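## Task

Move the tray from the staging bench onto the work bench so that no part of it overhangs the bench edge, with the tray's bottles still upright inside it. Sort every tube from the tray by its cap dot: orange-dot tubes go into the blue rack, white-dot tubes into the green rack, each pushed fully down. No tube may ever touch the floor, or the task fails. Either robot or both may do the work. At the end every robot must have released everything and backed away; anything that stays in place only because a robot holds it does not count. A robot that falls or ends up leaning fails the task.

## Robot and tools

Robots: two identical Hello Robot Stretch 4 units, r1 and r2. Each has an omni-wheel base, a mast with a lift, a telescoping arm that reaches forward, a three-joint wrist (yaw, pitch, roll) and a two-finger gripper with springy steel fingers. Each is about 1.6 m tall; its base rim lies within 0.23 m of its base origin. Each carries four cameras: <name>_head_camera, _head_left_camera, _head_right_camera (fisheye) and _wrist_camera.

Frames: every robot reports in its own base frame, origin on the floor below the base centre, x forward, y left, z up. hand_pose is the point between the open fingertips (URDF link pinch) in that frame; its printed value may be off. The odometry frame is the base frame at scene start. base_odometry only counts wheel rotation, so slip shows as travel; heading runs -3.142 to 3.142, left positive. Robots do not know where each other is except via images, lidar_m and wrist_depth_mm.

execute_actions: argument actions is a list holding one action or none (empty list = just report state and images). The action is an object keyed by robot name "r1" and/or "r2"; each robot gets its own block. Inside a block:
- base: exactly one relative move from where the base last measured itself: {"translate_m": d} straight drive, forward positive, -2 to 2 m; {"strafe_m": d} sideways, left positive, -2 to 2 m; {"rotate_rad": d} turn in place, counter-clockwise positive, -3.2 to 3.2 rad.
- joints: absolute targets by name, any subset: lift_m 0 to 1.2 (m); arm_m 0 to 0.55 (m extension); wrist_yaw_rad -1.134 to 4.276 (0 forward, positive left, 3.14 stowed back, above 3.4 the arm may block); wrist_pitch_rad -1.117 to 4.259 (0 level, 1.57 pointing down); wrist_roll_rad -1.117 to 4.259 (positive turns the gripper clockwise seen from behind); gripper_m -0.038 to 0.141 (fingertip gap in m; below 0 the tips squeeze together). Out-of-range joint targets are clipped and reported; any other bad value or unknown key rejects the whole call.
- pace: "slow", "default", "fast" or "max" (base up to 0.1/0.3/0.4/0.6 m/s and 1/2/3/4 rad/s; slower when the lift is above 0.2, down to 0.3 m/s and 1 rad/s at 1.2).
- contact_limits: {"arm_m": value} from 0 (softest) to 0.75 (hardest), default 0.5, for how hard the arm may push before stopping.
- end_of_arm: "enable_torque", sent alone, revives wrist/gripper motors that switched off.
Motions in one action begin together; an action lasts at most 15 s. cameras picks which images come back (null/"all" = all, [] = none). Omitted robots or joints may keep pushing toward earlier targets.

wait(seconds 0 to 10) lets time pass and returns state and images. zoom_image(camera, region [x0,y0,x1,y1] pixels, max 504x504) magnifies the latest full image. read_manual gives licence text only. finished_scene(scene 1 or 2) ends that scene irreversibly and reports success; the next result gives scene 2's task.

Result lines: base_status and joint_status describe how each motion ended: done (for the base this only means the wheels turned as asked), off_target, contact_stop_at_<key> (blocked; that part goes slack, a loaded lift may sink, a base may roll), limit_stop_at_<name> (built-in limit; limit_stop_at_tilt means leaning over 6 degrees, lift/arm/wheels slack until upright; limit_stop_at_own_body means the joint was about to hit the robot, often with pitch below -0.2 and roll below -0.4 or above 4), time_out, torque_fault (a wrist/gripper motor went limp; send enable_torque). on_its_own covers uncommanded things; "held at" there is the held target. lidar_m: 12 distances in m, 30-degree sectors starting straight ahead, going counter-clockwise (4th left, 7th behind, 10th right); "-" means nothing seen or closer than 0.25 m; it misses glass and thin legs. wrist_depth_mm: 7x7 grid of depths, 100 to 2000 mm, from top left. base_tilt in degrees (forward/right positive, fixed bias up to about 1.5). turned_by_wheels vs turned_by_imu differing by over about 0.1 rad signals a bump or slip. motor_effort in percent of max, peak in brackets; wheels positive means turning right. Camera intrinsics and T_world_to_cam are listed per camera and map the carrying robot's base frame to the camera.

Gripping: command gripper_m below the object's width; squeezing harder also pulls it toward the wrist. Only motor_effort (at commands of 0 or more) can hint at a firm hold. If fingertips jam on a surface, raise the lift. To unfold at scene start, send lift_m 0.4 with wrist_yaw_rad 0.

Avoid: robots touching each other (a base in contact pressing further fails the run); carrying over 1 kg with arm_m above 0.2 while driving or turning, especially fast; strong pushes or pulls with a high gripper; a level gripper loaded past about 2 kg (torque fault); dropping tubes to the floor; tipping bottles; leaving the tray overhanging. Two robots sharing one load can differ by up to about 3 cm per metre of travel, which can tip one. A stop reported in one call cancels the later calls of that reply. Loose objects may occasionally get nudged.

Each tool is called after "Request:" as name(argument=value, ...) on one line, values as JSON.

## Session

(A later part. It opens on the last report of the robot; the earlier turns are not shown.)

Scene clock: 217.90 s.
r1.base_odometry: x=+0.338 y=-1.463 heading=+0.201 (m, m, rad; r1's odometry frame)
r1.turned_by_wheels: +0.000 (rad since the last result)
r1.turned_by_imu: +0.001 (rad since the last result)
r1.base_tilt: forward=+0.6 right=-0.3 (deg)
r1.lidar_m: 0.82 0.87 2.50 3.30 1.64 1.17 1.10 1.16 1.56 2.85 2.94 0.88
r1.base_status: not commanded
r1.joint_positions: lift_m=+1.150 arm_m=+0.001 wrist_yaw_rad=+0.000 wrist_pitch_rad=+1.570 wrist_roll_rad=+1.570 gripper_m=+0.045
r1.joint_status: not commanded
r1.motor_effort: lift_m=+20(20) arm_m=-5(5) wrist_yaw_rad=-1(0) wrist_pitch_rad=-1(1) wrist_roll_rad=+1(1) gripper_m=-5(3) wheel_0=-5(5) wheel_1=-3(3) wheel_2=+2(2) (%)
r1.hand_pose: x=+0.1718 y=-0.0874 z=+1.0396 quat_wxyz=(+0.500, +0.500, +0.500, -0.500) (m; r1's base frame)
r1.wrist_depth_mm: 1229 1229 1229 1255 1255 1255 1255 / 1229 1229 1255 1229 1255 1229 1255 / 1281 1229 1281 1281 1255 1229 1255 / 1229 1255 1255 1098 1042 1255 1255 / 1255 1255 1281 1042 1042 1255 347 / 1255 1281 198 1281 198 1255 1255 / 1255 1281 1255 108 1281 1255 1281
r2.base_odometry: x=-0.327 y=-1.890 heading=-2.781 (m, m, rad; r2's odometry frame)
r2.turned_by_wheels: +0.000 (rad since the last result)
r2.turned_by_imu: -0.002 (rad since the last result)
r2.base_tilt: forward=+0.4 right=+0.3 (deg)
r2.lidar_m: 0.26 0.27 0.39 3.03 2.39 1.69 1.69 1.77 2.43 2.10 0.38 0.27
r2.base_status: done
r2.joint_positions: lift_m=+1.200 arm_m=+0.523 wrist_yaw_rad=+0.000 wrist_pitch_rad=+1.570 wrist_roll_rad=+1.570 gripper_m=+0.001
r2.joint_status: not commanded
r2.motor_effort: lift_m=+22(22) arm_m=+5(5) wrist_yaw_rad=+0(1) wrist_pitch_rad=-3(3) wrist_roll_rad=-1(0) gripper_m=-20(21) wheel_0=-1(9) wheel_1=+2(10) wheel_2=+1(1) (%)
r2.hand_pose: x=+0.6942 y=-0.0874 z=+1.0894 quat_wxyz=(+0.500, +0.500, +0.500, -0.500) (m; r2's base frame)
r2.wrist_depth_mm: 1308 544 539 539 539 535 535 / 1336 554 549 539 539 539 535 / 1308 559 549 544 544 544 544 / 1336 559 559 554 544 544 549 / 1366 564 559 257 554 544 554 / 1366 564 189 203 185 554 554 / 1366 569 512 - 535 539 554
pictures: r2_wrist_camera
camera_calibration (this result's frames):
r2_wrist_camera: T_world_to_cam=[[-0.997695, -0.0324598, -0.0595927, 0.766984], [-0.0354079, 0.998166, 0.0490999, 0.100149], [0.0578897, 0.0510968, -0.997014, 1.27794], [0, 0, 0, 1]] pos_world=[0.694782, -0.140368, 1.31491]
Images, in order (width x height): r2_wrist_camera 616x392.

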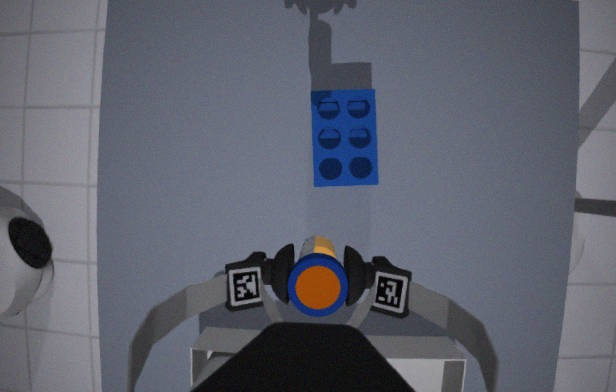

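Request:
execute_actions(actions=[{"r2":{"base":{"strafe_m":-0.154},"joints":{"arm_m":0.508,"lift_m":1.07}}}], cameras=["r2_wrist_camera"])

Scene clock: 232.67 s.
r1.base_odometry: x=+0.338 y=-1.463 heading=+0.201 (m, m, rad; r1's odometry frame)
r1.turned_by_wheels: +0.000 (rad since the last result)
r1.turned_by_imu: +0.002 (rad since the last result)
r1.base_tilt: forward=+0.5 right=-0.2 (deg)
r1.lidar_m: 0.82 0.87 2.53 3.33 1.62 1.19 1.12 1.13 1.54 2.85 2.95 0.85
r1.base_status: not commanded
r1.joint_positions: lift_m=+1.150 arm_m=+0.001 wrist_yaw_rad=+0.000 wrist_pitch_rad=+1.570 wrist_roll_rad=+1.570 gripper_m=+0.045
r1.joint_status: not commanded
r1.motor_effort: lift_m=+20(20) arm_m=-5(4) wrist_yaw_rad=+1(0) wrist_pitch_rad=-1(1) wrist_roll_rad=+1(1) gripper_m=-2(3) wheel_0=-5(5) wheel_1=-3(3) wheel_2=+2(2) (%)
r1.hand_pose: x=+0.1718 y=-0.0874 z=+1.0396 quat_wxyz=(+0.500, +0.500, +0.500, -0.500) (m; r1's base frame)
r1.wrist_depth_mm: 1229 1255 1255 1205 1255 1229 1255 / 1229 1205 1255 1229 1255 1255 1255 / 1229 1229 1229 1255 1255 1255 1255 / 1255 1255 1229 1118 1042 1229 1281 / 1255 1255 1255 1042 1060 1281 347 / 1255 1255 198 1281 198 1255 1281 / 1255 1281 1255 108 1255 1255 1281
r2.base_odometry: x=-0.382 y=-1.746 heading=-2.781 (m, m, rad; r2's odometry frame)
r2.turned_by_wheels: +0.000 (rad since the last result)
r2.turned_by_imu: -0.002 (rad since the last result)
r2.base_tilt: forward=+0.5 right=+0.3 (deg)
r2.lidar_m: 0.25 0.27 0.38 1.16 2.43 1.70 1.68 1.79 2.46 1.97 0.39 0.25
r2.base_status: done
r2.joint_positions: lift_m=+1.070 arm_m=+0.509 wrist_yaw_rad=+0.000 wrist_pitch_rad=+1.570 wrist_roll_rad=+1.570 gripper_m=+0.001
r2.joint_status: all done
r2.motor_effort: lift_m=+18(20) arm_m=-5(5) wrist_yaw_rad=-1(1) wrist_pitch_rad=-2(3) wrist_roll_rad=+0(0) gripper_m=-19(19) wheel_0=+0(11) wheel_1=+0(8) wheel_2=+0(1) (%)
r2.hand_pose: x=+0.6799 y=-0.0874 z=+0.9599 quat_wxyz=(+0.500, +0.500, +0.500, -0.500) (m; r2's base frame)
r2.wrist_depth_mm: 1205 1160 1182 1160 1138 1138 1138 / 424 421 418 415 413 413 410 / 427 424 418 418 418 415 413 / 430 430 424 421 415 415 415 / 433 430 430 257 421 418 415 / 433 427 190 204 185 418 421 / 433 436 430 - 427 421 418
pictures: r2_wrist_camera
camera_calibration (this result's frames):
r2_wrist_camera: T_world_to_cam=[[-0.997691, -0.0324812, -0.0596515, 0.745046], [-0.0354322, 0.998165, 0.0490978, 0.106021], [0.0579473, 0.051098, -0.997011, 1.14958], [0, 0, 0, 1]] pos_world=[0.680467, -0.140368, 1.18538]
Images, in order (width x height): r2_wrist_camera 616x392.

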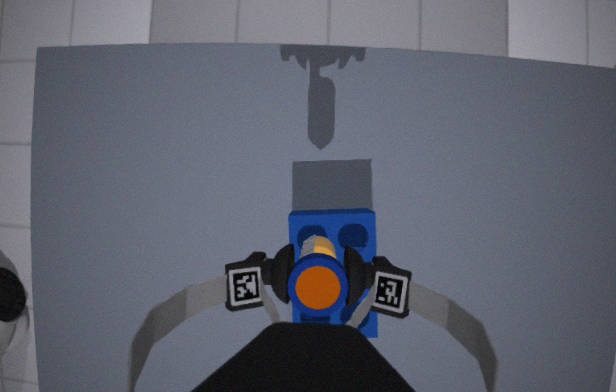

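Request:
execute_actions(actions=[{"r2":{"base":{"strafe_m":-0.004},"joints":{"arm_m":0.517},"pace":"slow"}}], cameras=["r2_wrist_camera"])

Request:
execute_actions(actions=[{"r2":{"joints":{"lift_m":0.975},"pace":"slow"}}], cameras=["r2_wrist_camera"])

Scene clock: 245.67 s.
r1.base_odometry: x=+0.338 y=-1.463 heading=+0.201 (m, m, rad; r1's odometry frame)
r1.turned_by_wheels: +0.000 (rad since the last result)
r1.turned_by_imu: +0.001 (rad since the last result)
r1.base_tilt: forward=+0.5 right=-0.2 (deg)
r1.lidar_m: 0.81 0.88 2.53 3.30 1.62 1.17 1.11 1.16 1.57 2.85 2.96 0.87
r1.base_status: not commanded
r1.joint_positions: lift_m=+1.150 arm_m=+0.001 wrist_yaw_rad=+0.000 wrist_pitch_rad=+1.570 wrist_roll_rad=+1.570 gripper_m=+0.045
r1.joint_status: not commanded
r1.motor_effort: lift_m=+20(20) arm_m=-4(4) wrist_yaw_rad=+2(1) wrist_pitch_rad=-1(1) wrist_roll_rad=+0(0) gripper_m=-3(3) wheel_0=-5(5) wheel_1=-3(3) wheel_2=+2(2) (%)
r1.hand_pose: x=+0.1718 y=-0.0874 z=+1.0396 quat_wxyz=(+0.500, +0.500, +0.500, -0.500) (m; r1's base frame)
r1.wrist_depth_mm: 1229 1255 1229 1229 1255 1229 1229 / 1229 1229 1205 1229 1255 1229 1205 / 1255 1229 1255 1229 1255 1255 1229 / 1255 1229 1255 1098 1025 1255 1255 / 1255 1255 1229 1042 1042 1281 349 / 1229 1281 198 1255 198 1229 1281 / 1255 1281 1255 108 1281 1255 1255
r2.base_odometry: x=-0.383 y=-1.743 heading=-2.781 (m, m, rad; r2's odometry frame)
r2.turned_by_wheels: +0.000 (rad since the last result)
r2.turned_by_imu: -0.001 (rad since the last result)
r2.base_tilt: forward=+0.4 right=+0.3 (deg)
r2.lidar_m: 0.25 0.28 0.38 1.13 2.41 1.71 1.68 1.79 2.41 1.97 0.39 0.29
r2.base_status: done
r2.joint_positions: lift_m=+1.070 arm_m=+0.516 wrist_yaw_rad=+0.000 wrist_pitch_rad=+1.570 wrist_roll_rad=+1.570 gripper_m=+0.001
r2.joint_status: all done
r2.motor_effort: lift_m=+18(18) arm_m=+5(5) wrist_yaw_rad=+1(0) wrist_pitch_rad=-3(2) wrist_roll_rad=+0(1) gripper_m=-19(19) wheel_0=+4(6) wheel_1=-3(4) wheel_2=+0(1) (%)
r2.hand_pose: x=+0.6872 y=-0.0874 z=+0.9599 quat_wxyz=(+0.500, +0.500, +0.500, -0.500) (m; r2's base frame)
r2.wrist_depth_mm: 1205 1160 1182 1160 1182 1160 1138 / 424 424 415 415 410 410 407 / 424 421 421 421 413 413 413 / 430 424 427 421 415 415 415 / 430 430 424 256 421 415 418 / 436 430 189 204 186 421 418 / 436 433 433 - 430 421 421
pictures: r2_wrist_camera
camera_calibration (this result's frames):
r2_wrist_camera: T_world_to_cam=[[-0.997691, -0.0324811, -0.0596516, 0.752319], [-0.0354321, 0.998165, 0.0490978, 0.106279], [0.0579474, 0.051098, -0.997011, 1.14916], [0, 0, 0, 1]] pos_world=[0.687757, -0.140368, 1.18538]
Images, in order (width x height): r2_wrist_camera 616x392.

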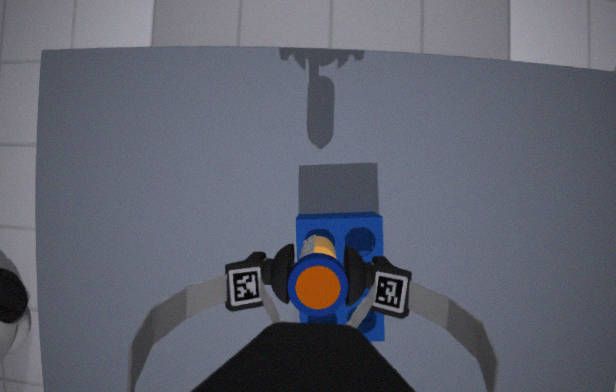

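Scene clock: 247.33 s.
r1.base_odometry: x=+0.338 y=-1.463 heading=+0.201 (m, m, rad; r1's odometry frame)
r1.turned_by_wheels: +0.000 (rad since the last result)
r1.turned_by_imu: +0.001 (rad since the last result)
r1.base_tilt: forward=+0.6 right=-0.3 (deg)
r1.lidar_m: 0.82 0.86 2.51 3.34 1.64 1.17 1.12 1.16 1.57 2.85 2.93 0.89
r1.base_status: not commanded
r1.joint_positions: lift_m=+1.150 arm_m=+0.001 wrist_yaw_rad=+0.000 wrist_pitch_rad=+1.570 wrist_roll_rad=+1.570 gripper_m=+0.045
r1.joint_status: not commanded
r1.motor_effort: lift_m=+20(20) arm_m=-5(5) wrist_yaw_rad=+1(0) wrist_pitch_rad=-1(1) wrist_roll_rad=+1(1) gripper_m=-3(4) wheel_0=-5(5) wheel_1=-3(3) wheel_2=+2(2) (%)
r1.hand_pose: x=+0.1718 y=-0.0874 z=+1.0396 quat_wxyz=(+0.500, +0.500, +0.500, -0.500) (m; r1's base frame)
r1.wrist_depth_mm: 1255 1229 1229 1229 1255 1255 1255 / 1229 1229 1229 1255 1281 1255 1229 / 1255 1255 1255 1255 1281 1229 1255 / 1255 1255 1255 1098 1042 1229 1281 / 1229 1229 1255 1060 1060 1255 349 / 1281 1255 197 1255 198 1255 1281 / 1255 1229 1255 108 1281 1255 1255
r2.base_odometry: x=-0.383 y=-1.743 heading=-2.781 (m, m, rad; r2's odometry frame)
r2.turned_by_wheels: +0.000 (rad since the last result)
r2.turned_by_imu: +0.000 (rad since the last result)
r2.base_tilt: forward=+0.4 right=+0.3 (deg)
r2.lidar_m: 0.26 0.26 0.40 1.11 2.38 1.74 1.69 1.78 2.47 1.96 0.40 0.27
r2.base_status: not commanded
r2.joint_positions: lift_m=+0.975 arm_m=+0.516 wrist_yaw_rad=+0.000 wrist_pitch_rad=+1.570 wrist_roll_rad=+1.570 gripper_m=+0.001
r2.joint_status: all done
r2.motor_effort: lift_m=+18(20) arm_m=+4(5) wrist_yaw_rad=-1(2) wrist_pitch_rad=-2(3) wrist_roll_rad=-1(0) gripper_m=-20(19) wheel_0=+4(4) wheel_1=-3(3) wheel_2=+0(0) (%)
r2.hand_pose: x=+0.6872 y=-0.0874 z=+0.8649 quat_wxyz=(+0.500, +0.500, +0.500, -0.500) (m; r2's base frame)
r2.wrist_depth_mm: 324 324 322 319 317 317 314 / 329 325 322 320 317 315 315 / 329 329 325 324 324 319 319 / 332 329 325 325 322 322 320 / 334 330 329 265 267 322 320 / 336 334 189 204 185 327 324 / 338 338 332 - 327 327 325
pictures: r2_wrist_camera
camera_calibration (this result's frames):
r2_wrist_camera: T_world_to_cam=[[-0.997691, -0.032481, -0.0596516, 0.746656], [-0.035432, 0.998165, 0.0490978, 0.110942], [0.0579474, 0.051098, -0.997011, 1.05447], [0, 0, 0, 1]] pos_world=[0.687759, -0.140368, 1.09041]
Images, in order (width x height): r2_wrist_camera 616x392.

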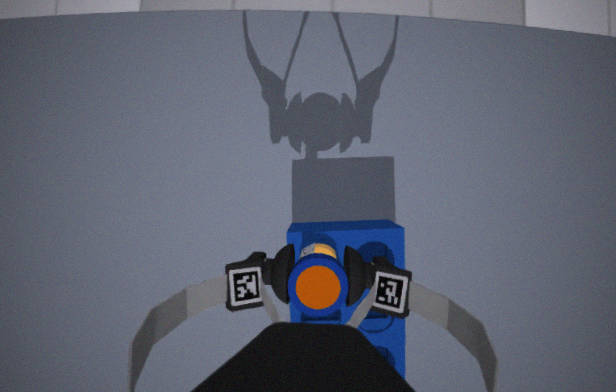

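Request:
execute_actions(actions=[{"r2":{"joints":{"gripper_m":0.045}}}], cameras=[])

Request:
execute_actions(actions=[{"r2":{"joints":{"lift_m":1.12}}}], cameras=[])

Request:
execute_actions(actions=[{"r2":{"base":{"strafe_m":0.376},"joints":{"arm_m":0.474,"wrist_roll_rad":0}}}], cameras=[])

Request:
execute_actions(actions=[{"r2":{"joints":{"lift_m":1.05}}}], cameras=["r2_wrist_camera"])

Scene clock: 258.63 s.
r1.base_odometry: x=+0.338 y=-1.463 heading=+0.201 (m, m, rad; r1's odometry frame)
r1.turned_by_wheels: +0.000 (rad since the last result)
r1.turned_by_imu: +0.001 (rad since the last result)
r1.base_tilt: forward=+0.5 right=-0.3 (deg)
r1.lidar_m: 0.83 0.87 2.51 3.31 1.65 1.17 1.10 1.17 1.57 2.85 2.96 0.88
r1.base_status: not commanded
r1.joint_positions: lift_m=+1.150 arm_m=+0.001 wrist_yaw_rad=+0.000 wrist_pitch_rad=+1.570 wrist_roll_rad=+1.570 gripper_m=+0.045
r1.joint_status: not commanded
r1.motor_effort: lift_m=+20(20) arm_m=-4(4) wrist_yaw_rad=-1(1) wrist_pitch_rad=-1(1) wrist_roll_rad=+0(0) gripper_m=-2(2) wheel_0=-5(5) wheel_1=-3(3) wheel_2=+2(2) (%)
r1.hand_pose: x=+0.1718 y=-0.0874 z=+1.0396 quat_wxyz=(+0.500, +0.500, +0.500, -0.500) (m; r1's base frame)
r1.wrist_depth_mm: 1229 1229 1255 1255 1229 1255 1205 / 1281 1229 1255 1255 1229 1229 1255 / 1229 1229 1255 1255 1229 1255 1255 / 1229 1229 1255 1078 1025 1255 1255 / 1255 1255 1255 1060 1042 1255 349 / 1229 1281 197 1229 198 1281 1255 / 1229 1255 1281 109 1255 1281 1255
r2.base_odometry: x=-0.383 y=-1.743 heading=-2.781 (m, m, rad; r2's odometry frame)
r2.turned_by_wheels: +0.000 (rad since the last result)
r2.turned_by_imu: -0.001 (rad since the last result)
r2.base_tilt: forward=+0.4 right=+0.3 (deg)
r2.lidar_m: 0.25 0.29 0.37 1.11 2.41 1.73 1.70 1.79 2.44 1.98 0.40 0.28
r2.base_status: not commanded
r2.joint_positions: lift_m=+0.975 arm_m=+0.516 wrist_yaw_rad=+0.000 wrist_pitch_rad=+1.570 wrist_roll_rad=+1.570 gripper_m=+0.045
r2.joint_status: all done
r2.motor_effort: lift_m=+17(18) arm_m=+5(5) wrist_yaw_rad=-1(1) wrist_pitch_rad=-3(4) wrist_roll_rad=+0(1) gripper_m=-3(19) wheel_0=+4(4) wheel_1=-3(3) wheel_2=+0(0) (%)
r2.hand_pose: x=+0.6871 y=-0.0874 z=+0.8649 quat_wxyz=(+0.500, +0.500, +0.500, -0.500) (m; r2's base frame)
r2.wrist_depth_mm: 322 324 320 319 315 317 315 / 329 327 322 322 319 319 314 / 329 329 325 325 320 319 317 / 332 329 325 325 325 320 320 / 334 330 327 267 267 324 322 / 336 334 329 205 190 324 325 / 338 338 334 - 330 327 329
pictures: none
No camera images: the call's "cameras" was empty. Leave "cameras" out to get every camera's image.

Scene clock: 260.30 s.
r1.base_odometry: x=+0.338 y=-1.463 heading=+0.201 (m, m, rad; r1's odometry frame)
r1.turned_by_wheels: +0.000 (rad since the last result)
r1.turned_by_imu: +0.001 (rad since the last result)
r1.base_tilt: forward=+0.6 right=-0.2 (deg)
r1.lidar_m: 0.82 0.86 2.50 3.29 1.62 1.17 1.11 1.15 1.56 2.84 2.95 0.87
r1.base_status: not commanded
r1.joint_positions: lift_m=+1.150 arm_m=+0.001 wrist_yaw_rad=+0.000 wrist_pitch_rad=+1.570 wrist_roll_rad=+1.570 gripper_m=+0.045
r1.joint_status: not commanded
r1.motor_effort: lift_m=+20(20) arm_m=-4(4) wrist_yaw_rad=+1(0) wrist_pitch_rad=-1(1) wrist_roll_rad=+0(0) gripper_m=-4(3) wheel_0=-5(5) wheel_1=-3(3) wheel_2=+2(2) (%)
r1.hand_pose: x=+0.1718 y=-0.0874 z=+1.0396 quat_wxyz=(+0.500, +0.500, +0.500, -0.500) (m; r1's base frame)
r1.wrist_depth_mm: 1205 1255 1255 1229 1255 1255 1255 / 1205 1229 1229 1229 1255 1255 1229 / 1255 1255 1255 1229 1255 1255 1255 / 1229 1255 1229 1118 1042 1281 1255 / 1281 1281 1255 1060 1042 1255 347 / 1281 1229 198 1255 198 1255 1255 / 1229 1255 1255 108 1281 1281 1255
r2.base_odometry: x=-0.383 y=-1.743 heading=-2.781 (m, m, rad; r2's odometry frame)
r2.turned_by_wheels: +0.000 (rad since the last result)
r2.turned_by_imu: +0.000 (rad since the last result)
r2.base_tilt: forward=+0.4 right=+0.3 (deg)
r2.lidar_m: 0.25 0.27 0.37 1.10 2.41 1.73 1.67 1.78 2.48 1.99 0.39 0.27
r2.base_status: not commanded
r2.joint_positions: lift_m=+1.120 arm_m=+0.516 wrist_yaw_rad=+0.000 wrist_pitch_rad=+1.570 wrist_roll_rad=+1.570 gripper_m=+0.045
r2.joint_status: all done
r2.motor_effort: lift_m=+22(24) arm_m=+4(5) wrist_yaw_rad=+0(3) wrist_pitch_rad=-3(3) wrist_roll_rad=-1(0) gripper_m=-5(2) wheel_0=+4(4) wheel_1=-3(3) wheel_2=+0(0) (%)
r2.hand_pose: x=+0.6872 y=-0.0874 z=+1.0095 quat_wxyz=(+0.500, +0.500, +0.500, -0.500) (m; r2's base frame)
r2.wrist_depth_mm: 1255 1229 1255 1205 1205 1205 1205 / 1255 473 469 469 462 459 459 / 1255 477 473 469 469 462 459 / 1281 473 473 473 466 469 466 / 1255 480 477 449 469 469 466 / 1182 488 480 415 190 473 473 / 891 484 484 - 477 473 473
pictures: none
No camera images: the call's "cameras" was empty. Leave "cameras" out to get every camera's image.

Scene clock: 262.87 s.
r1.base_odometry: x=+0.338 y=-1.463 heading=+0.201 (m, m, rad; r1's odometry frame)
r1.turned_by_wheels: +0.000 (rad since the last result)
r1.turned_by_imu: +0.001 (rad since the last result)
r1.base_tilt: forward=+0.5 right=-0.3 (deg)
r1.lidar_m: 0.84 0.86 2.51 3.30 1.65 1.17 1.11 1.16 1.56 2.84 2.96 0.88
r1.base_status: not commanded
r1.joint_positions: lift_m=+1.150 arm_m=+0.001 wrist_yaw_rad=+0.000 wrist_pitch_rad=+1.570 wrist_roll_rad=+1.570 gripper_m=+0.045
r1.joint_status: not commanded
r1.motor_effort: lift_m=+20(20) arm_m=-4(4) wrist_yaw_rad=+0(0) wrist_pitch_rad=-1(1) wrist_roll_rad=+1(1) gripper_m=-4(3) wheel_0=-5(5) wheel_1=-3(3) wheel_2=+2(2) (%)
r1.hand_pose: x=+0.1718 y=-0.0874 z=+1.0396 quat_wxyz=(+0.500, +0.500, +0.500, -0.500) (m; r1's base frame)
r1.wrist_depth_mm: 1229 1229 1229 1255 1229 1255 1281 / 1229 1229 1229 1255 1255 1281 1255 / 1255 1255 1255 1255 1255 1281 1281 / 1229 1255 1255 1078 1025 1255 1255 / 1255 1255 1255 1042 1042 1229 347 / 1255 1255 198 1255 198 1255 1255 / 1255 1255 1281 108 1281 1281 1255
r2.base_odometry: x=-0.250 y=-2.095 heading=-2.781 (m, m, rad; r2's odometry frame)
r2.turned_by_wheels: +0.000 (rad since the last result)
r2.turned_by_imu: +0.001 (rad since the last result)
r2.base_tilt: forward=+0.4 right=+0.3 (deg)
r2.lidar_m: 0.25 0.27 0.41 2.83 2.40 1.75 1.67 1.78 2.43 2.35 0.41 0.29
r2.base_status: done
r2.joint_positions: lift_m=+1.120 arm_m=+0.475 wrist_yaw_rad=+0.000 wrist_pitch_rad=+1.570 wrist_roll_rad=+0.000 gripper_m=+0.045
r2.joint_status: all done
r2.motor_effort: lift_m=+21(22) arm_m=-4(6) wrist_yaw_rad=+1(1) wrist_pitch_rad=-3(3) wrist_roll_rad=-1(5) gripper_m=-4(3) wheel_0=+1(13) wheel_1=-1(9) wheel_2=+0(1) (%)
r2.hand_pose: x=+0.6459 y=-0.0874 z=+1.0096 quat_wxyz=(+0.707, +0.000, +0.707, +0.000) (m; r2's base frame)
r2.wrist_depth_mm: 473 462 439 322 452 449 445 / 477 466 462 332 459 449 445 / 484 459 466 462 459 452 452 / 492 421 442 404 462 462 424 / 492 469 477 473 469 466 442 / 496 377 477 473 190 469 462 / 500 343 462 - 484 473 469
pictures: none
No camera images: the call's "cameras" was empty. Leave "cameras" out to get every camera's image.

Scene clock: 264.13 s.
r1.base_odometry: x=+0.338 y=-1.463 heading=+0.201 (m, m, rad; r1's odometry frame)
r1.turned_by_wheels: +0.000 (rad since the last result)
r1.turned_by_imu: +0.000 (rad since the last result)
r1.base_tilt: forward=+0.5 right=-0.2 (deg)
r1.lidar_m: 0.83 0.88 2.51 3.30 1.62 1.16 1.12 1.16 1.57 2.84 2.97 0.90
r1.base_status: not commanded
r1.joint_positions: lift_m=+1.150 arm_m=+0.001 wrist_yaw_rad=+0.000 wrist_pitch_rad=+1.570 wrist_roll_rad=+1.570 gripper_m=+0.045
r1.joint_status: not commanded
r1.motor_effort: lift_m=+20(20) arm_m=-4(5) wrist_yaw_rad=+0(2) wrist_pitch_rad=-1(1) wrist_roll_rad=+1(1) gripper_m=-4(3) wheel_0=-5(5) wheel_1=-3(3) wheel_2=+2(2) (%)
r1.hand_pose: x=+0.1718 y=-0.0874 z=+1.0396 quat_wxyz=(+0.500, +0.500, +0.500, -0.500) (m; r1's base frame)
r1.wrist_depth_mm: 1229 1255 1229 1205 1229 1205 1229 / 1229 1229 1255 1229 1281 1229 1229 / 1229 1229 1255 1255 1229 1255 1281 / 1255 1255 1255 1078 1042 1255 1255 / 1255 1255 1229 1060 1042 1255 349 / 1255 1255 196 1255 198 1255 1281 / 1255 1229 1255 108 1255 1281 1281
r2.base_odometry: x=-0.250 y=-2.095 heading=-2.781 (m, m, rad; r2's odometry frame)
r2.turned_by_wheels: +0.000 (rad since the last result)
r2.turned_by_imu: +0.000 (rad since the last result)
r2.base_tilt: forward=+0.4 right=+0.3 (deg)
r2.lidar_m: 0.26 0.27 0.39 2.82 2.42 1.72 1.68 1.77 2.42 2.36 0.37 0.28
r2.base_status: not commanded
r2.joint_positions: lift_m=+1.050 arm_m=+0.475 wrist_yaw_rad=+0.000 wrist_pitch_rad=+1.570 wrist_roll_rad=+0.000 gripper_m=+0.045
r2.joint_status: all done
r2.motor_effort: lift_m=+18(25) arm_m=-5(5) wrist_yaw_rad=-1(1) wrist_pitch_rad=-2(2) wrist_roll_rad=-1(1) gripper_m=-4(3) wheel_0=+1(1) wheel_1=-1(1) wheel_2=+1(0) (%)
r2.hand_pose: x=+0.6459 y=-0.0874 z=+0.9399 quat_wxyz=(+0.707, +0.000, +0.707, +0.000) (m; r2's base frame)
r2.wrist_depth_mm: 357 389 389 247 384 377 377 / 373 397 394 329 387 384 382 / 379 399 397 394 392 384 384 / 373 349 368 338 394 389 387 / 389 407 384 338 399 399 392 / 366 373 407 399 190 399 394 / 276 301 413 - 407 399 399
pictures: r2_wrist_camera
camera_calibration (this result's frames):
r2_wrist_camera: T_world_to_cam=[[0.0312824, -0.997771, -0.0589418, -0.0397718], [-0.998239, -0.0341617, 0.0484921, 0.638015], [-0.0503976, 0.0573211, -0.997083, 1.20221], [0, 0, 0, 1]] pos_world=[0.698724, -0.0867993, 1.16542]
Images, in order (width x height): r2_wrist_camera 616x392.

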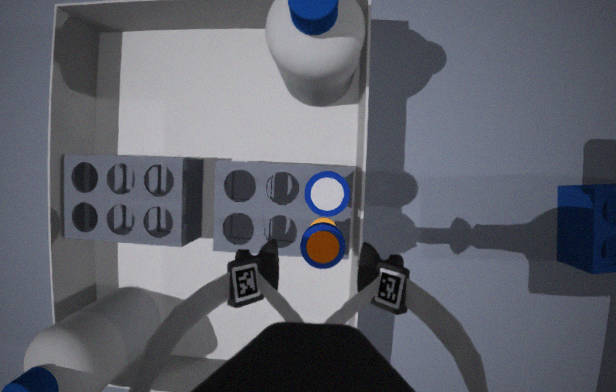

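Request:
execute_actions(actions=[{"r2":{"joints":{"lift_m":0.985,"arm_m":0.484},"pace":"slow"}}], cameras=["r2_wrist_camera"])

Request:
execute_actions(actions=[{"r2":{"joints":{"gripper_m":0.0}}}], cameras=["r2_wrist_camera"])

Request:
execute_actions(actions=[{"r2":{"joints":{"lift_m":1.1}}}], cameras=[])

Request:
execute_actions(actions=[{"r2":{"base":{"strafe_m":-0.296}}}], cameras=[])

Request:
execute_actions(actions=[{"r2":{"joints":{"lift_m":1.07,"wrist_roll_rad":1.57,"arm_m":0.475}}}], cameras=["r2_wrist_camera"])

Scene clock: 278.13 s.
r1.base_odometry: x=+0.338 y=-1.463 heading=+0.201 (m, m, rad; r1's odometry frame)
r1.turned_by_wheels: +0.000 (rad since the last result)
r1.turned_by_imu: +0.002 (rad since the last result)
r1.base_tilt: forward=+0.6 right=-0.1 (deg)
r1.lidar_m: 0.81 0.86 2.50 3.31 1.66 1.18 1.11 1.14 1.58 2.84 2.94 0.89
r1.base_status: not commanded
r1.joint_positions: lift_m=+1.150 arm_m=+0.001 wrist_yaw_rad=+0.000 wrist_pitch_rad=+1.570 wrist_roll_rad=+1.570 gripper_m=+0.045
r1.joint_status: not commanded
r1.motor_effort: lift_m=+20(20) arm_m=-4(4) wrist_yaw_rad=+1(0) wrist_pitch_rad=+0(1) wrist_roll_rad=+1(0) gripper_m=-5(3) wheel_0=-5(5) wheel_1=-3(3) wheel_2=+2(2) (%)
r1.hand_pose: x=+0.1718 y=-0.0874 z=+1.0396 quat_wxyz=(+0.500, +0.500, +0.500, -0.500) (m; r1's base frame)
r1.wrist_depth_mm: 1205 1229 1229 1229 1255 1255 1255 / 1255 1205 1255 1229 1229 1229 1255 / 1229 1229 1205 1229 1229 1255 1255 / 1255 1229 1255 1078 1060 1229 1255 / 1255 1255 1255 1042 1060 1255 349 / 1281 1255 198 1255 198 1255 1281 / 1255 1229 1255 108 1281 1255 1281
r2.base_odometry: x=-0.250 y=-2.095 heading=-2.781 (m, m, rad; r2's odometry frame)
r2.turned_by_wheels: +0.000 (rad since the last result)
r2.turned_by_imu: -0.001 (rad since the last result)
r2.base_tilt: forward=+0.4 right=+0.3 (deg)
r2.lidar_m: 0.26 0.28 0.41 2.84 2.41 1.71 1.67 1.77 2.44 2.36 0.37 0.28
r2.base_status: not commanded
r2.joint_positions: lift_m=+0.985 arm_m=+0.483 wrist_yaw_rad=+0.000 wrist_pitch_rad=+1.570 wrist_roll_rad=+0.000 gripper_m=+0.045
r2.joint_status: all done
r2.motor_effort: lift_m=+17(20) arm_m=+5(4) wrist_yaw_rad=-1(0) wrist_pitch_rad=-2(3) wrist_roll_rad=-1(2) gripper_m=-4(4) wheel_0=+1(1) wheel_1=-1(1) wheel_2=+0(0) (%)
r2.hand_pose: x=+0.6542 y=-0.0874 z=+0.8749 quat_wxyz=(+0.707, +0.000, +0.707, +0.000) (m; r2's base frame)
r2.wrist_depth_mm: 330 329 327 189 322 319 315 / 332 334 330 286 325 322 319 / 336 336 332 329 327 325 322 / 282 281 278 272 330 327 324 / 314 312 279 220 332 330 329 / 330 347 342 213 190 334 329 / 276 306 345 - 338 334 334
pictures: r2_wrist_camera
camera_calibration (this result's frames):
r2_wrist_camera: T_world_to_cam=[[0.0312923, -0.997771, -0.0589418, -0.0438664], [-0.998239, -0.0341715, 0.0484921, 0.649434], [-0.0503982, 0.0573205, -0.997083, 1.13785], [0, 0, 0, 1]] pos_world=[0.707009, -0.0867988, 1.10046]
Images, in order (width x height): r2_wrist_camera 616x392.

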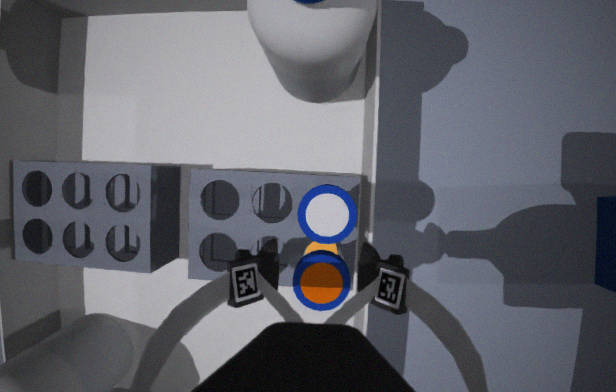

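Scene clock: 279.37 s.
r1.base_odometry: x=+0.338 y=-1.463 heading=+0.201 (m, m, rad; r1's odometry frame)
r1.turned_by_wheels: +0.000 (rad since the last result)
r1.turned_by_imu: +0.000 (rad since the last result)
r1.base_tilt: forward=+0.6 right=-0.2 (deg)
r1.lidar_m: 0.82 0.87 2.50 3.32 1.63 1.16 1.10 1.17 1.57 2.84 2.94 0.87
r1.base_status: not commanded
r1.joint_positions: lift_m=+1.150 arm_m=+0.001 wrist_yaw_rad=+0.000 wrist_pitch_rad=+1.570 wrist_roll_rad=+1.570 gripper_m=+0.045
r1.joint_status: not commanded
r1.motor_effort: lift_m=+20(20) arm_m=-4(4) wrist_yaw_rad=+0(1) wrist_pitch_rad=-1(1) wrist_roll_rad=+0(0) gripper_m=-3(4) wheel_0=-5(5) wheel_1=-3(3) wheel_2=+2(2) (%)
r1.hand_pose: x=+0.1718 y=-0.0874 z=+1.0396 quat_wxyz=(+0.500, +0.500, +0.500, -0.500) (m; r1's base frame)
r1.wrist_depth_mm: 1255 1229 1255 1255 1229 1205 1229 / 1229 1281 1229 1255 1229 1255 1255 / 1229 1229 1229 1255 1229 1229 1255 / 1255 1255 1255 1098 1042 1281 1281 / 1255 1229 1255 1060 1042 1255 347 / 1229 1255 198 1255 199 1281 1255 / 1281 1255 1281 108 1281 1281 1255
r2.base_odometry: x=-0.250 y=-2.095 heading=-2.781 (m, m, rad; r2's odometry frame)
r2.turned_by_wheels: +0.000 (rad since the last result)
r2.turned_by_imu: +0.000 (rad since the last result)
r2.base_tilt: forward=+0.5 right=+0.3 (deg)
r2.lidar_m: 0.25 0.28 0.39 2.83 2.40 1.71 1.67 1.78 2.46 2.34 0.38 0.27
r2.base_status: not commanded
r2.joint_positions: lift_m=+0.985 arm_m=+0.483 wrist_yaw_rad=+0.000 wrist_pitch_rad=+1.570 wrist_roll_rad=+0.000 gripper_m=+0.001
r2.joint_status: all done
r2.motor_effort: lift_m=+17(17) arm_m=+5(5) wrist_yaw_rad=-1(1) wrist_pitch_rad=-2(3) wrist_roll_rad=-2(1) gripper_m=-20(20) wheel_0=+1(1) wheel_1=-1(1) wheel_2=+0(1) (%)
r2.hand_pose: x=+0.6542 y=-0.0874 z=+0.8749 quat_wxyz=(+0.707, +0.000, +0.707, +0.000) (m; r2's base frame)
r2.wrist_depth_mm: 330 330 329 188 320 317 317 / 332 334 330 289 324 322 317 / 338 338 334 329 327 325 322 / 285 279 277 272 329 327 324 / 314 310 278 212 332 330 327 / 330 343 189 205 186 332 332 / 276 319 345 - 340 336 334
pictures: r2_wrist_camera
camera_calibration (this result's frames):
r2_wrist_camera: T_world_to_cam=[[0.0312921, -0.997771, -0.0589418, -0.0438663], [-0.998239, -0.0341714, 0.048492, 0.649435], [-0.050398, 0.0573206, -0.997083, 1.13785], [0, 0, 0, 1]] pos_world=[0.707009, -0.0867988, 1.10046]
Images, in order (width x height): r2_wrist_camera 616x392.

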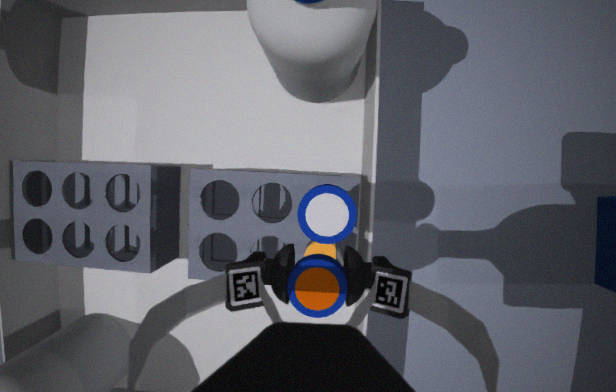

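Scene clock: 280.90 s.
r1.base_odometry: x=+0.338 y=-1.463 heading=+0.201 (m, m, rad; r1's odometry frame)
r1.turned_by_wheels: +0.000 (rad since the last result)
r1.turned_by_imu: +0.001 (rad since the last result)
r1.base_tilt: forward=+0.7 right=-0.2 (deg)
r1.lidar_m: 0.82 0.86 2.51 3.30 1.64 1.18 1.10 1.14 1.54 2.84 2.95 0.88
r1.base_status: not commanded
r1.joint_positions: lift_m=+1.150 arm_m=+0.001 wrist_yaw_rad=+0.000 wrist_pitch_rad=+1.570 wrist_roll_rad=+1.570 gripper_m=+0.045
r1.joint_status: not commanded
r1.motor_effort: lift_m=+20(20) arm_m=-4(4) wrist_yaw_rad=+0(0) wrist_pitch_rad=-1(1) wrist_roll_rad=-1(0) gripper_m=-3(4) wheel_0=-5(5) wheel_1=-3(3) wheel_2=+2(2) (%)
r1.hand_pose: x=+0.1718 y=-0.0874 z=+1.0396 quat_wxyz=(+0.500, +0.500, +0.500, -0.500) (m; r1's base frame)
r1.wrist_depth_mm: 1205 1229 1229 1255 1229 1229 1229 / 1255 1255 1229 1255 1255 1255 1255 / 1229 1229 1229 1255 1255 1229 1255 / 1255 1255 1255 1098 1042 1255 1281 / 1229 1255 1255 1060 1042 1229 349 / 1255 1255 198 1229 199 1255 1255 / 1255 1255 1229 109 1255 1255 1255
r2.base_odometry: x=-0.250 y=-2.095 heading=-2.781 (m, m, rad; r2's odometry frame)
r2.turned_by_wheels: +0.000 (rad since the last result)
r2.turned_by_imu: +0.000 (rad since the last result)
r2.base_tilt: forward=+0.4 right=+0.3 (deg)
r2.lidar_m: 0.25 0.28 0.42 2.85 2.39 1.72 1.69 1.78 2.47 2.37 0.39 0.27
r2.base_status: not commanded
r2.joint_positions: lift_m=+1.100 arm_m=+0.483 wrist_yaw_rad=+0.000 wrist_pitch_rad=+1.570 wrist_roll_rad=+0.000 gripper_m=+0.001
r2.joint_status: all done
r2.motor_effort: lift_m=+23(22) arm_m=+5(5) wrist_yaw_rad=+1(1) wrist_pitch_rad=-2(2) wrist_roll_rad=-2(1) gripper_m=-20(21) wheel_0=+1(1) wheel_1=-1(1) wheel_2=+0(1) (%)
r2.hand_pose: x=+0.6542 y=-0.0874 z=+0.9895 quat_wxyz=(+0.707, +0.000, +0.707, +0.000) (m; r2's base frame)
r2.wrist_depth_mm: 449 439 421 300 436 427 427 / 459 445 445 309 436 433 427 / 462 455 445 445 442 433 430 / 462 394 415 389 445 436 433 / 469 439 449 274 452 442 410 / 480 364 189 204 186 445 445 / 324 329 439 - 455 449 449
pictures: none
No camera images: the call's "cameras" was empty. Leave "cameras" out to get every camera's image.

Scene clock: 283.20 s.
r1.base_odometry: x=+0.338 y=-1.463 heading=+0.201 (m, m, rad; r1's odometry frame)
r1.turned_by_wheels: +0.000 (rad since the last result)
r1.turned_by_imu: +0.001 (rad since the last result)
r1.base_tilt: forward=+0.7 right=-0.4 (deg)
r1.lidar_m: 0.83 0.85 2.51 3.32 1.60 1.17 1.11 1.17 1.58 2.85 2.96 0.89
r1.base_status: not commanded
r1.joint_positions: lift_m=+1.150 arm_m=+0.001 wrist_yaw_rad=+0.000 wrist_pitch_rad=+1.570 wrist_roll_rad=+1.570 gripper_m=+0.045
r1.joint_status: not commanded
r1.motor_effort: lift_m=+20(20) arm_m=-5(5) wrist_yaw_rad=+0(0) wrist_pitch_rad=-1(1) wrist_roll_rad=+0(0) gripper_m=-4(3) wheel_0=-5(5) wheel_1=-3(3) wheel_2=+2(2) (%)
r1.hand_pose: x=+0.1718 y=-0.0874 z=+1.0396 quat_wxyz=(+0.500, +0.500, +0.500, -0.500) (m; r1's base frame)
r1.wrist_depth_mm: 1205 1229 1229 1255 1229 1229 1255 / 1255 1255 1229 1255 1255 1255 1281 / 1229 1255 1255 1255 1255 1255 1281 / 1229 1255 1205 1098 1042 1255 1255 / 1255 1255 1229 1060 1060 1255 345 / 1255 1281 198 1255 198 1255 1255 / 1255 1255 1255 108 1255 1255 1281
r2.base_odometry: x=-0.355 y=-1.818 heading=-2.781 (m, m, rad; r2's odometry frame)
r2.turned_by_wheels: +0.000 (rad since the last result)
r2.turned_by_imu: -0.001 (rad since the last result)
r2.base_tilt: forward=+0.4 right=+0.3 (deg)
r2.lidar_m: 0.25 0.28 0.40 1.14 2.40 1.71 1.69 1.78 2.46 2.04 0.39 0.29
r2.base_status: done
r2.joint_positions: lift_m=+1.100 arm_m=+0.483 wrist_yaw_rad=+0.000 wrist_pitch_rad=+1.570 wrist_roll_rad=+0.000 gripper_m=+0.001
r2.joint_status: not commanded
r2.motor_effort: lift_m=+22(23) arm_m=+5(5) wrist_yaw_rad=+2(1) wrist_pitch_rad=-3(2) wrist_roll_rad=-1(2) gripper_m=-19(20) wheel_0=+1(8) wheel_1=+1(8) wheel_2=+0(2) (%)
r2.hand_pose: x=+0.6542 y=-0.0874 z=+0.9896 quat_wxyz=(+0.707, +0.000, +0.707, +0.000) (m; r2's base frame)
r2.wrist_depth_mm: 392 445 445 436 433 427 778 / 351 445 445 442 439 433 788 / 459 455 452 445 442 433 798 / 399 452 462 445 384 439 798 / 462 462 459 274 445 442 1182 / 473 430 189 205 186 449 1205 / 442 477 469 - 459 452 1229
pictures: none
No camera images: the call's "cameras" was empty. Leave "cameras" out to get every camera's image.

Scene clock: 284.70 s.
r1.base_odometry: x=+0.338 y=-1.463 heading=+0.201 (m, m, rad; r1's odometry frame)
r1.turned_by_wheels: +0.000 (rad since the last result)
r1.turned_by_imu: +0.001 (rad since the last result)
r1.base_tilt: forward=+0.6 right=-0.2 (deg)
r1.lidar_m: 0.82 0.88 2.51 3.33 1.64 1.17 1.10 1.17 1.58 2.85 2.95 0.88
r1.base_status: not commanded
r1.joint_positions: lift_m=+1.150 arm_m=+0.001 wrist_yaw_rad=+0.000 wrist_pitch_rad=+1.570 wrist_roll_rad=+1.570 gripper_m=+0.045
r1.joint_status: not commanded
r1.motor_effort: lift_m=+20(20) arm_m=-4(4) wrist_yaw_rad=+0(1) wrist_pitch_rad=-1(1) wrist_roll_rad=+0(0) gripper_m=-1(3) wheel_0=-5(5) wheel_1=-3(3) wheel_2=+2(2) (%)
r1.hand_pose: x=+0.1718 y=-0.0874 z=+1.0396 quat_wxyz=(+0.500, +0.500, +0.500, -0.500) (m; r1's base frame)
r1.wrist_depth_mm: 1229 1229 1229 1229 1229 1229 1229 / 1229 1205 1229 1255 1255 1229 1255 / 1255 1229 1255 1255 1255 1255 1255 / 1255 1281 1255 1098 1042 1281 1281 / 1255 1255 1281 1042 1025 1255 347 / 1255 1255 198 1255 198 1255 1281 / 1281 1255 1281 108 1308 1281 1281
r2.base_odometry: x=-0.355 y=-1.818 heading=-2.781 (m, m, rad; r2's odometry frame)
r2.turned_by_wheels: +0.000 (rad since the last result)
r2.turned_by_imu: +0.000 (rad since the last result)
r2.base_tilt: forward=+0.4 right=+0.3 (deg)
r2.lidar_m: 0.25 0.28 0.39 1.11 2.42 1.70 1.68 1.79 2.46 2.07 0.36 0.28
r2.base_status: not commanded
r2.joint_positions: lift_m=+1.070 arm_m=+0.476 wrist_yaw_rad=+0.000 wrist_pitch_rad=+1.570 wrist_roll_rad=+1.570 gripper_m=+0.001
r2.joint_status: all done
r2.motor_effort: lift_m=+18(22) arm_m=-5(6) wrist_yaw_rad=-2(0) wrist_pitch_rad=-3(2) wrist_roll_rad=+1(6) gripper_m=-21(20) wheel_0=+0(1) wheel_1=+1(1) wheel_2=+1(0) (%)
r2.hand_pose: x=+0.6469 y=-0.0874 z=+0.9599 quat_wxyz=(+0.500, +0.500, +0.500, -0.500) (m; r2's base frame)
r2.wrist_depth_mm: 421 418 415 413 407 407 404 / 424 424 421 415 413 410 407 / 427 424 421 415 413 410 410 / 427 424 424 362 415 418 418 / 430 430 427 276 418 415 415 / 433 433 189 204 186 418 421 / 439 430 430 - 427 424 421
pictures: r2_wrist_camera
camera_calibration (this result's frames):
r2_wrist_camera: T_world_to_cam=[[-0.997679, -0.0328806, -0.0596317, 0.712072], [-0.0358308, 0.998151, 0.0490982, 0.105109], [0.0579071, 0.0511209, -0.997012, 1.15151], [0, 0, 0, 1]] pos_world=[0.647504, -0.140368, 1.18537]
Images, in order (width x height): r2_wrist_camera 616x392.

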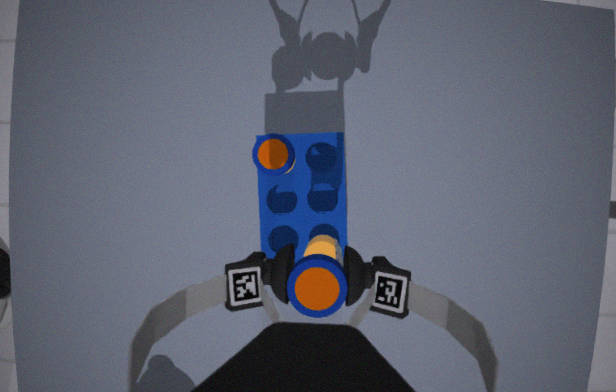

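Request:
execute_actions(actions=[{"r2":{"joints":{"lift_m":0.975},"pace":"slow"}}], cameras=["r2_wrist_camera"])

Request:
execute_actions(actions=[{"r2":{"joints":{"gripper_m":0.045}}}], cameras=[])

Request:
execute_actions(actions=[{"r2":{"joints":{"lift_m":1.08}}}], cameras=["r2_wrist_camera"])

Request:
execute_actions(actions=[{"r2":{"base":{"strafe_m":0.291},"joints":{"arm_m":0.524}}}], cameras=["r2_wrist_camera"])

Scene clock: 295.40 s.
r1.base_odometry: x=+0.338 y=-1.463 heading=+0.201 (m, m, rad; r1's odometry frame)
r1.turned_by_wheels: +0.000 (rad since the last result)
r1.turned_by_imu: +0.002 (rad since the last result)
r1.base_tilt: forward=+0.6 right=-0.3 (deg)
r1.lidar_m: 0.83 0.87 2.51 3.32 1.65 1.17 1.09 1.16 1.57 2.85 2.93 0.88
r1.base_status: not commanded
r1.joint_positions: lift_m=+1.150 arm_m=+0.001 wrist_yaw_rad=+0.000 wrist_pitch_rad=+1.570 wrist_roll_rad=+1.570 gripper_m=+0.045
r1.joint_status: not commanded
r1.motor_effort: lift_m=+20(20) arm_m=-4(4) wrist_yaw_rad=+0(0) wrist_pitch_rad=-1(0) wrist_roll_rad=+0(1) gripper_m=-4(5) wheel_0=-5(5) wheel_1=-3(3) wheel_2=+2(2) (%)
r1.hand_pose: x=+0.1718 y=-0.0874 z=+1.0396 quat_wxyz=(+0.500, +0.500, +0.500, -0.500) (m; r1's base frame)
r1.wrist_depth_mm: 1205 1255 1205 1229 1255 1229 1229 / 1229 1229 1229 1229 1255 1255 1255 / 1255 1255 1255 1255 1229 1255 1255 / 1229 1281 1255 1098 1042 1255 1281 / 1255 1229 1255 1042 1042 1255 349 / 1255 1255 198 1255 198 1255 1308 / 1255 1255 1255 108 1255 1281 1255
r2.base_odometry: x=-0.355 y=-1.818 heading=-2.781 (m, m, rad; r2's odometry frame)
r2.turned_by_wheels: +0.000 (rad since the last result)
r2.turned_by_imu: -0.001 (rad since the last result)
r2.base_tilt: forward=+0.4 right=+0.3 (deg)
r2.lidar_m: 0.25 0.28 0.36 1.10 2.41 1.72 1.69 1.78 2.47 2.07 0.37 0.27
r2.base_status: not commanded
r2.joint_positions: lift_m=+0.975 arm_m=+0.476 wrist_yaw_rad=+0.000 wrist_pitch_rad=+1.570 wrist_roll_rad=+1.570 gripper_m=+0.001
r2.joint_status: all done
r2.motor_effort: lift_m=+18(20) arm_m=-5(5) wrist_yaw_rad=+0(1) wrist_pitch_rad=-3(3) wrist_roll_rad=+1(0) gripper_m=-20(20) wheel_0=+0(1) wheel_1=+1(1) wheel_2=+1(1) (%)
r2.hand_pose: x=+0.6469 y=-0.0874 z=+0.8649 quat_wxyz=(+0.500, +0.500, +0.500, -0.500) (m; r2's base frame)
r2.wrist_depth_mm: 324 320 322 319 317 314 314 / 327 327 325 322 320 317 314 / 327 329 325 264 322 319 317 / 330 332 329 266 325 322 320 / 334 330 329 267 327 322 322 / 336 332 189 204 186 325 324 / 340 338 334 - 329 327 329
pictures: r2_wrist_camera
camera_calibration (this result's frames):
r2_wrist_camera: T_world_to_cam=[[-0.99768, -0.0328757, -0.0596125, 0.706386], [-0.0358249, 0.998151, 0.0490989, 0.109766], [0.0578881, 0.0511206, -0.997013, 1.05686], [0, 0, 0, 1]] pos_world=[0.6475, -0.140368, 1.09042]
Images, in order (width x height): r2_wrist_camera 616x392.

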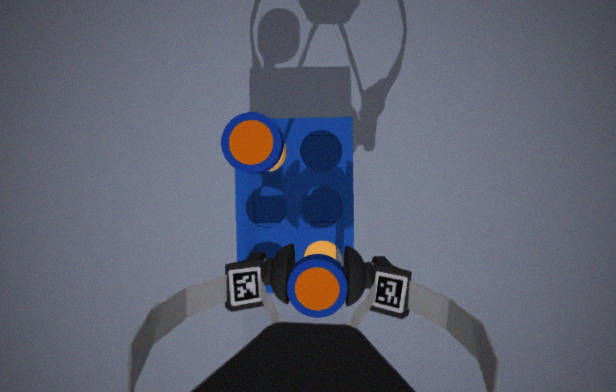

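Scene clock: 296.63 s.
r1.base_odometry: x=+0.338 y=-1.463 heading=+0.201 (m, m, rad; r1's odometry frame)
r1.turned_by_wheels: +0.000 (rad since the last result)
r1.turned_by_imu: +0.000 (rad since the last result)
r1.base_tilt: forward=+0.5 right=-0.3 (deg)
r1.lidar_m: 0.79 0.88 2.53 3.32 1.65 1.19 1.10 1.17 1.57 2.84 2.94 0.88
r1.base_status: not commanded
r1.joint_positions: lift_m=+1.150 arm_m=+0.001 wrist_yaw_rad=+0.000 wrist_pitch_rad=+1.570 wrist_roll_rad=+1.570 gripper_m=+0.045
r1.joint_status: not commanded
r1.motor_effort: lift_m=+20(20) arm_m=-5(5) wrist_yaw_rad=+1(0) wrist_pitch_rad=-1(1) wrist_roll_rad=+0(1) gripper_m=-4(3) wheel_0=-5(5) wheel_1=-3(3) wheel_2=+2(2) (%)
r1.hand_pose: x=+0.1718 y=-0.0874 z=+1.0396 quat_wxyz=(+0.500, +0.500, +0.500, -0.500) (m; r1's base frame)
r1.wrist_depth_mm: 1205 1255 1229 1229 1229 1229 1255 / 1255 1229 1229 1255 1229 1255 1255 / 1229 1229 1229 1255 1255 1255 1255 / 1229 1229 1229 1098 1042 1229 1255 / 1255 1255 1255 1042 1042 1255 347 / 1255 1229 198 1229 198 1255 1281 / 1255 1255 1229 108 1255 1281 1255
r2.base_odometry: x=-0.355 y=-1.818 heading=-2.781 (m, m, rad; r2's odometry frame)
r2.turned_by_wheels: +0.000 (rad since the last result)
r2.turned_by_imu: +0.000 (rad since the last result)
r2.base_tilt: forward=+0.4 right=+0.3 (deg)
r2.lidar_m: 0.27 0.27 0.42 1.12 2.40 1.72 1.67 1.77 2.47 2.06 0.38 0.27
r2.base_status: not commanded
r2.joint_positions: lift_m=+0.975 arm_m=+0.476 wrist_yaw_rad=+0.000 wrist_pitch_rad=+1.570 wrist_roll_rad=+1.570 gripper_m=+0.045
r2.joint_status: all done
r2.motor_effort: lift_m=+18(17) arm_m=-5(5) wrist_yaw_rad=-1(1) wrist_pitch_rad=-3(4) wrist_roll_rad=+0(1) gripper_m=-5(20) wheel_0=+1(0) wheel_1=+1(1) wheel_2=+0(0) (%)
r2.hand_pose: x=+0.6468 y=-0.0874 z=+0.8649 quat_wxyz=(+0.500, +0.500, +0.500, -0.500) (m; r2's base frame)
r2.wrist_depth_mm: 325 324 322 320 317 315 314 / 327 325 325 322 319 317 317 / 329 325 327 264 320 319 317 / 332 329 329 266 322 322 319 / 332 329 330 267 324 324 324 / 338 332 329 206 190 325 325 / 338 338 338 - 329 327 327
pictures: none
No camera images: the call's "cameras" was empty. Leave "cameras" out to get every camera's image.

Scene clock: 298.10 s.
r1.base_odometry: x=+0.338 y=-1.463 heading=+0.201 (m, m, rad; r1's odometry frame)
r1.turned_by_wheels: +0.000 (rad since the last result)
r1.turned_by_imu: +0.001 (rad since the last result)
r1.base_tilt: forward=+0.6 right=-0.2 (deg)
r1.lidar_m: 0.83 0.88 2.50 3.33 1.64 1.14 1.11 1.15 1.55 2.82 2.96 0.88
r1.base_status: not commanded
r1.joint_positions: lift_m=+1.150 arm_m=+0.001 wrist_yaw_rad=+0.000 wrist_pitch_rad=+1.570 wrist_roll_rad=+1.570 gripper_m=+0.045
r1.joint_status: not commanded
r1.motor_effort: lift_m=+20(20) arm_m=-4(4) wrist_yaw_rad=+0(0) wrist_pitch_rad=-1(1) wrist_roll_rad=+1(0) gripper_m=-3(3) wheel_0=-5(5) wheel_1=-3(3) wheel_2=+2(2) (%)
r1.hand_pose: x=+0.1718 y=-0.0874 z=+1.0396 quat_wxyz=(+0.500, +0.500, +0.500, -0.500) (m; r1's base frame)
r1.wrist_depth_mm: 1229 1255 1229 1229 1255 1255 1255 / 1229 1255 1229 1255 1255 1255 1255 / 1255 1255 1255 1255 1255 1229 1255 / 1229 1229 1255 1098 1042 1229 1255 / 1229 1255 1229 1042 1042 1281 349 / 1229 1255 198 1281 198 1281 1281 / 1281 1255 1255 108 1281 1255 1281
r2.base_odometry: x=-0.355 y=-1.818 heading=-2.781 (m, m, rad; r2's odometry frame)
r2.turned_by_wheels: +0.000 (rad since the last result)
r2.turned_by_imu: +0.000 (rad since the last result)
r2.base_tilt: forward=+0.4 right=+0.3 (deg)
r2.lidar_m: 0.25 0.28 0.40 1.10 2.40 1.71 1.69 1.81 2.46 2.07 0.38 0.28
r2.base_status: not commanded
r2.joint_positions: lift_m=+1.080 arm_m=+0.476 wrist_yaw_rad=+0.000 wrist_pitch_rad=+1.570 wrist_roll_rad=+1.570 gripper_m=+0.045
r2.joint_status: all done
r2.motor_effort: lift_m=+22(23) arm_m=-5(5) wrist_yaw_rad=+0(2) wrist_pitch_rad=-3(4) wrist_roll_rad=+1(1) gripper_m=-4(4) wheel_0=+0(1) wheel_1=+1(1) wheel_2=+0(1) (%)
r2.hand_pose: x=+0.6469 y=-0.0874 z=+0.9695 quat_wxyz=(+0.500, +0.500, +0.500, -0.500) (m; r2's base frame)
r2.wrist_depth_mm: 427 427 427 424 421 415 415 / 433 430 427 427 427 421 415 / 436 436 430 421 424 418 418 / 439 436 433 370 427 424 421 / 442 439 433 375 430 430 430 / 442 442 439 436 190 433 427 / 445 442 439 - 436 430 430
pictures: r2_wrist_camera
camera_calibration (this result's frames):
r2_wrist_camera: T_world_to_cam=[[-0.997693, -0.0328745, -0.0593923, 0.712344], [-0.0358129, 0.998151, 0.0491068, 0.104612], [0.0576682, 0.0511206, -0.997026, 1.16131], [0, 0, 0, 1]] pos_world=[0.647477, -0.140368, 1.19503]
Images, in order (width x height): r2_wrist_camera 616x392.

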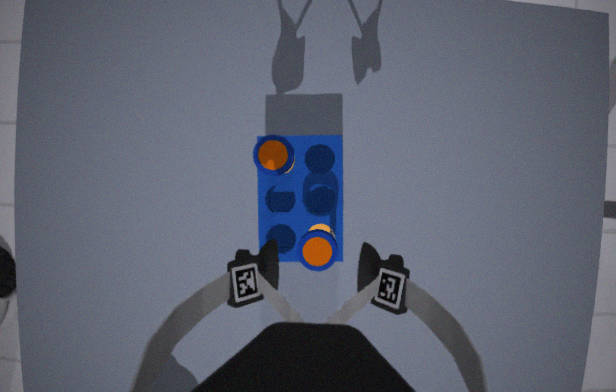

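Scene clock: 300.40 s.
r1.base_odometry: x=+0.338 y=-1.463 heading=+0.201 (m, m, rad; r1's odometry frame)
r1.turned_by_wheels: +0.000 (rad since the last result)
r1.turned_by_imu: +0.001 (rad since the last result)
r1.base_tilt: forward=+0.6 right=-0.3 (deg)
r1.lidar_m: 0.82 0.86 2.49 3.32 1.63 1.18 1.11 1.15 1.55 2.83 2.94 0.87
r1.base_status: not commanded
r1.joint_positions: lift_m=+1.150 arm_m=+0.001 wrist_yaw_rad=+0.000 wrist_pitch_rad=+1.570 wrist_roll_rad=+1.570 gripper_m=+0.045
r1.joint_status: not commanded
r1.motor_effort: lift_m=+20(20) arm_m=-4(4) wrist_yaw_rad=+0(0) wrist_pitch_rad=-1(1) wrist_roll_rad=+1(0) gripper_m=-3(4) wheel_0=-5(5) wheel_1=-3(3) wheel_2=+2(2) (%)
r1.hand_pose: x=+0.1718 y=-0.0874 z=+1.0396 quat_wxyz=(+0.500, +0.500, +0.500, -0.500) (m; r1's base frame)
r1.wrist_depth_mm: 1229 1255 1229 1229 1229 1229 1255 / 1255 1229 1229 1229 1255 1281 1255 / 1229 1205 1255 1255 1281 1255 1229 / 1255 1255 1229 1098 1042 1255 1255 / 1255 1255 1255 1042 1042 1255 347 / 1205 1281 198 1255 198 1281 1255 / 1255 1229 1229 109 1281 1255 1255
r2.base_odometry: x=-0.252 y=-2.090 heading=-2.781 (m, m, rad; r2's odometry frame)
r2.turned_by_wheels: +0.000 (rad since the last result)
r2.turned_by_imu: +0.000 (rad since the last result)
r2.base_tilt: forward=+0.4 right=+0.2 (deg)
r2.lidar_m: 0.25 0.25 0.40 2.87 2.39 1.73 1.69 1.77 2.44 2.35 0.38 0.27
r2.base_status: done
r2.joint_positions: lift_m=+1.080 arm_m=+0.523 wrist_yaw_rad=+0.000 wrist_pitch_rad=+1.570 wrist_roll_rad=+1.570 gripper_m=+0.045
r2.joint_status: all done
r2.motor_effort: lift_m=+22(22) arm_m=+5(4) wrist_yaw_rad=-1(0) wrist_pitch_rad=-3(3) wrist_roll_rad=+1(0) gripper_m=-5(4) wheel_0=-1(9) wheel_1=-1(10) wheel_2=+0(1) (%)
r2.hand_pose: x=+0.6942 y=-0.0874 z=+0.9696 quat_wxyz=(+0.500, +0.500, +0.500, -0.500) (m; r2's base frame)
r2.wrist_depth_mm: 430 427 424 421 421 421 415 / 430 430 427 430 421 421 415 / 439 433 433 427 424 421 421 / 436 436 430 430 427 427 424 / 439 433 296 370 421 421 427 / 442 439 291 370 190 427 430 / 445 445 439 - 430 392 433
pictures: r2_wrist_camera
camera_calibration (this result's frames):
r2_wrist_camera: T_world_to_cam=[[-0.997681, -0.0328243, -0.0596182, 0.759831], [-0.0357738, 0.998153, 0.0490988, 0.106288], [0.0578964, 0.0511177, -0.997013, 1.15845], [0, 0, 0, 1]] pos_world=[0.694802, -0.140368, 1.19507]
Images, in order (width x height): r2_wrist_camera 616x392.

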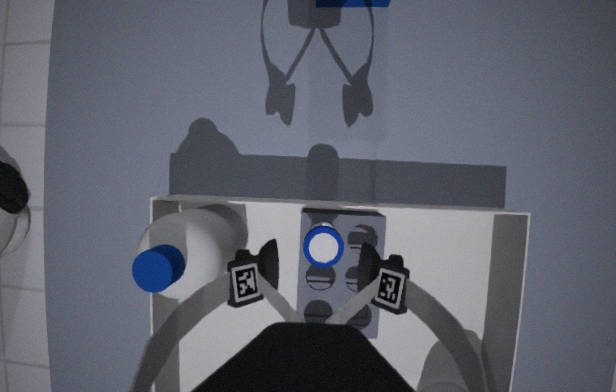

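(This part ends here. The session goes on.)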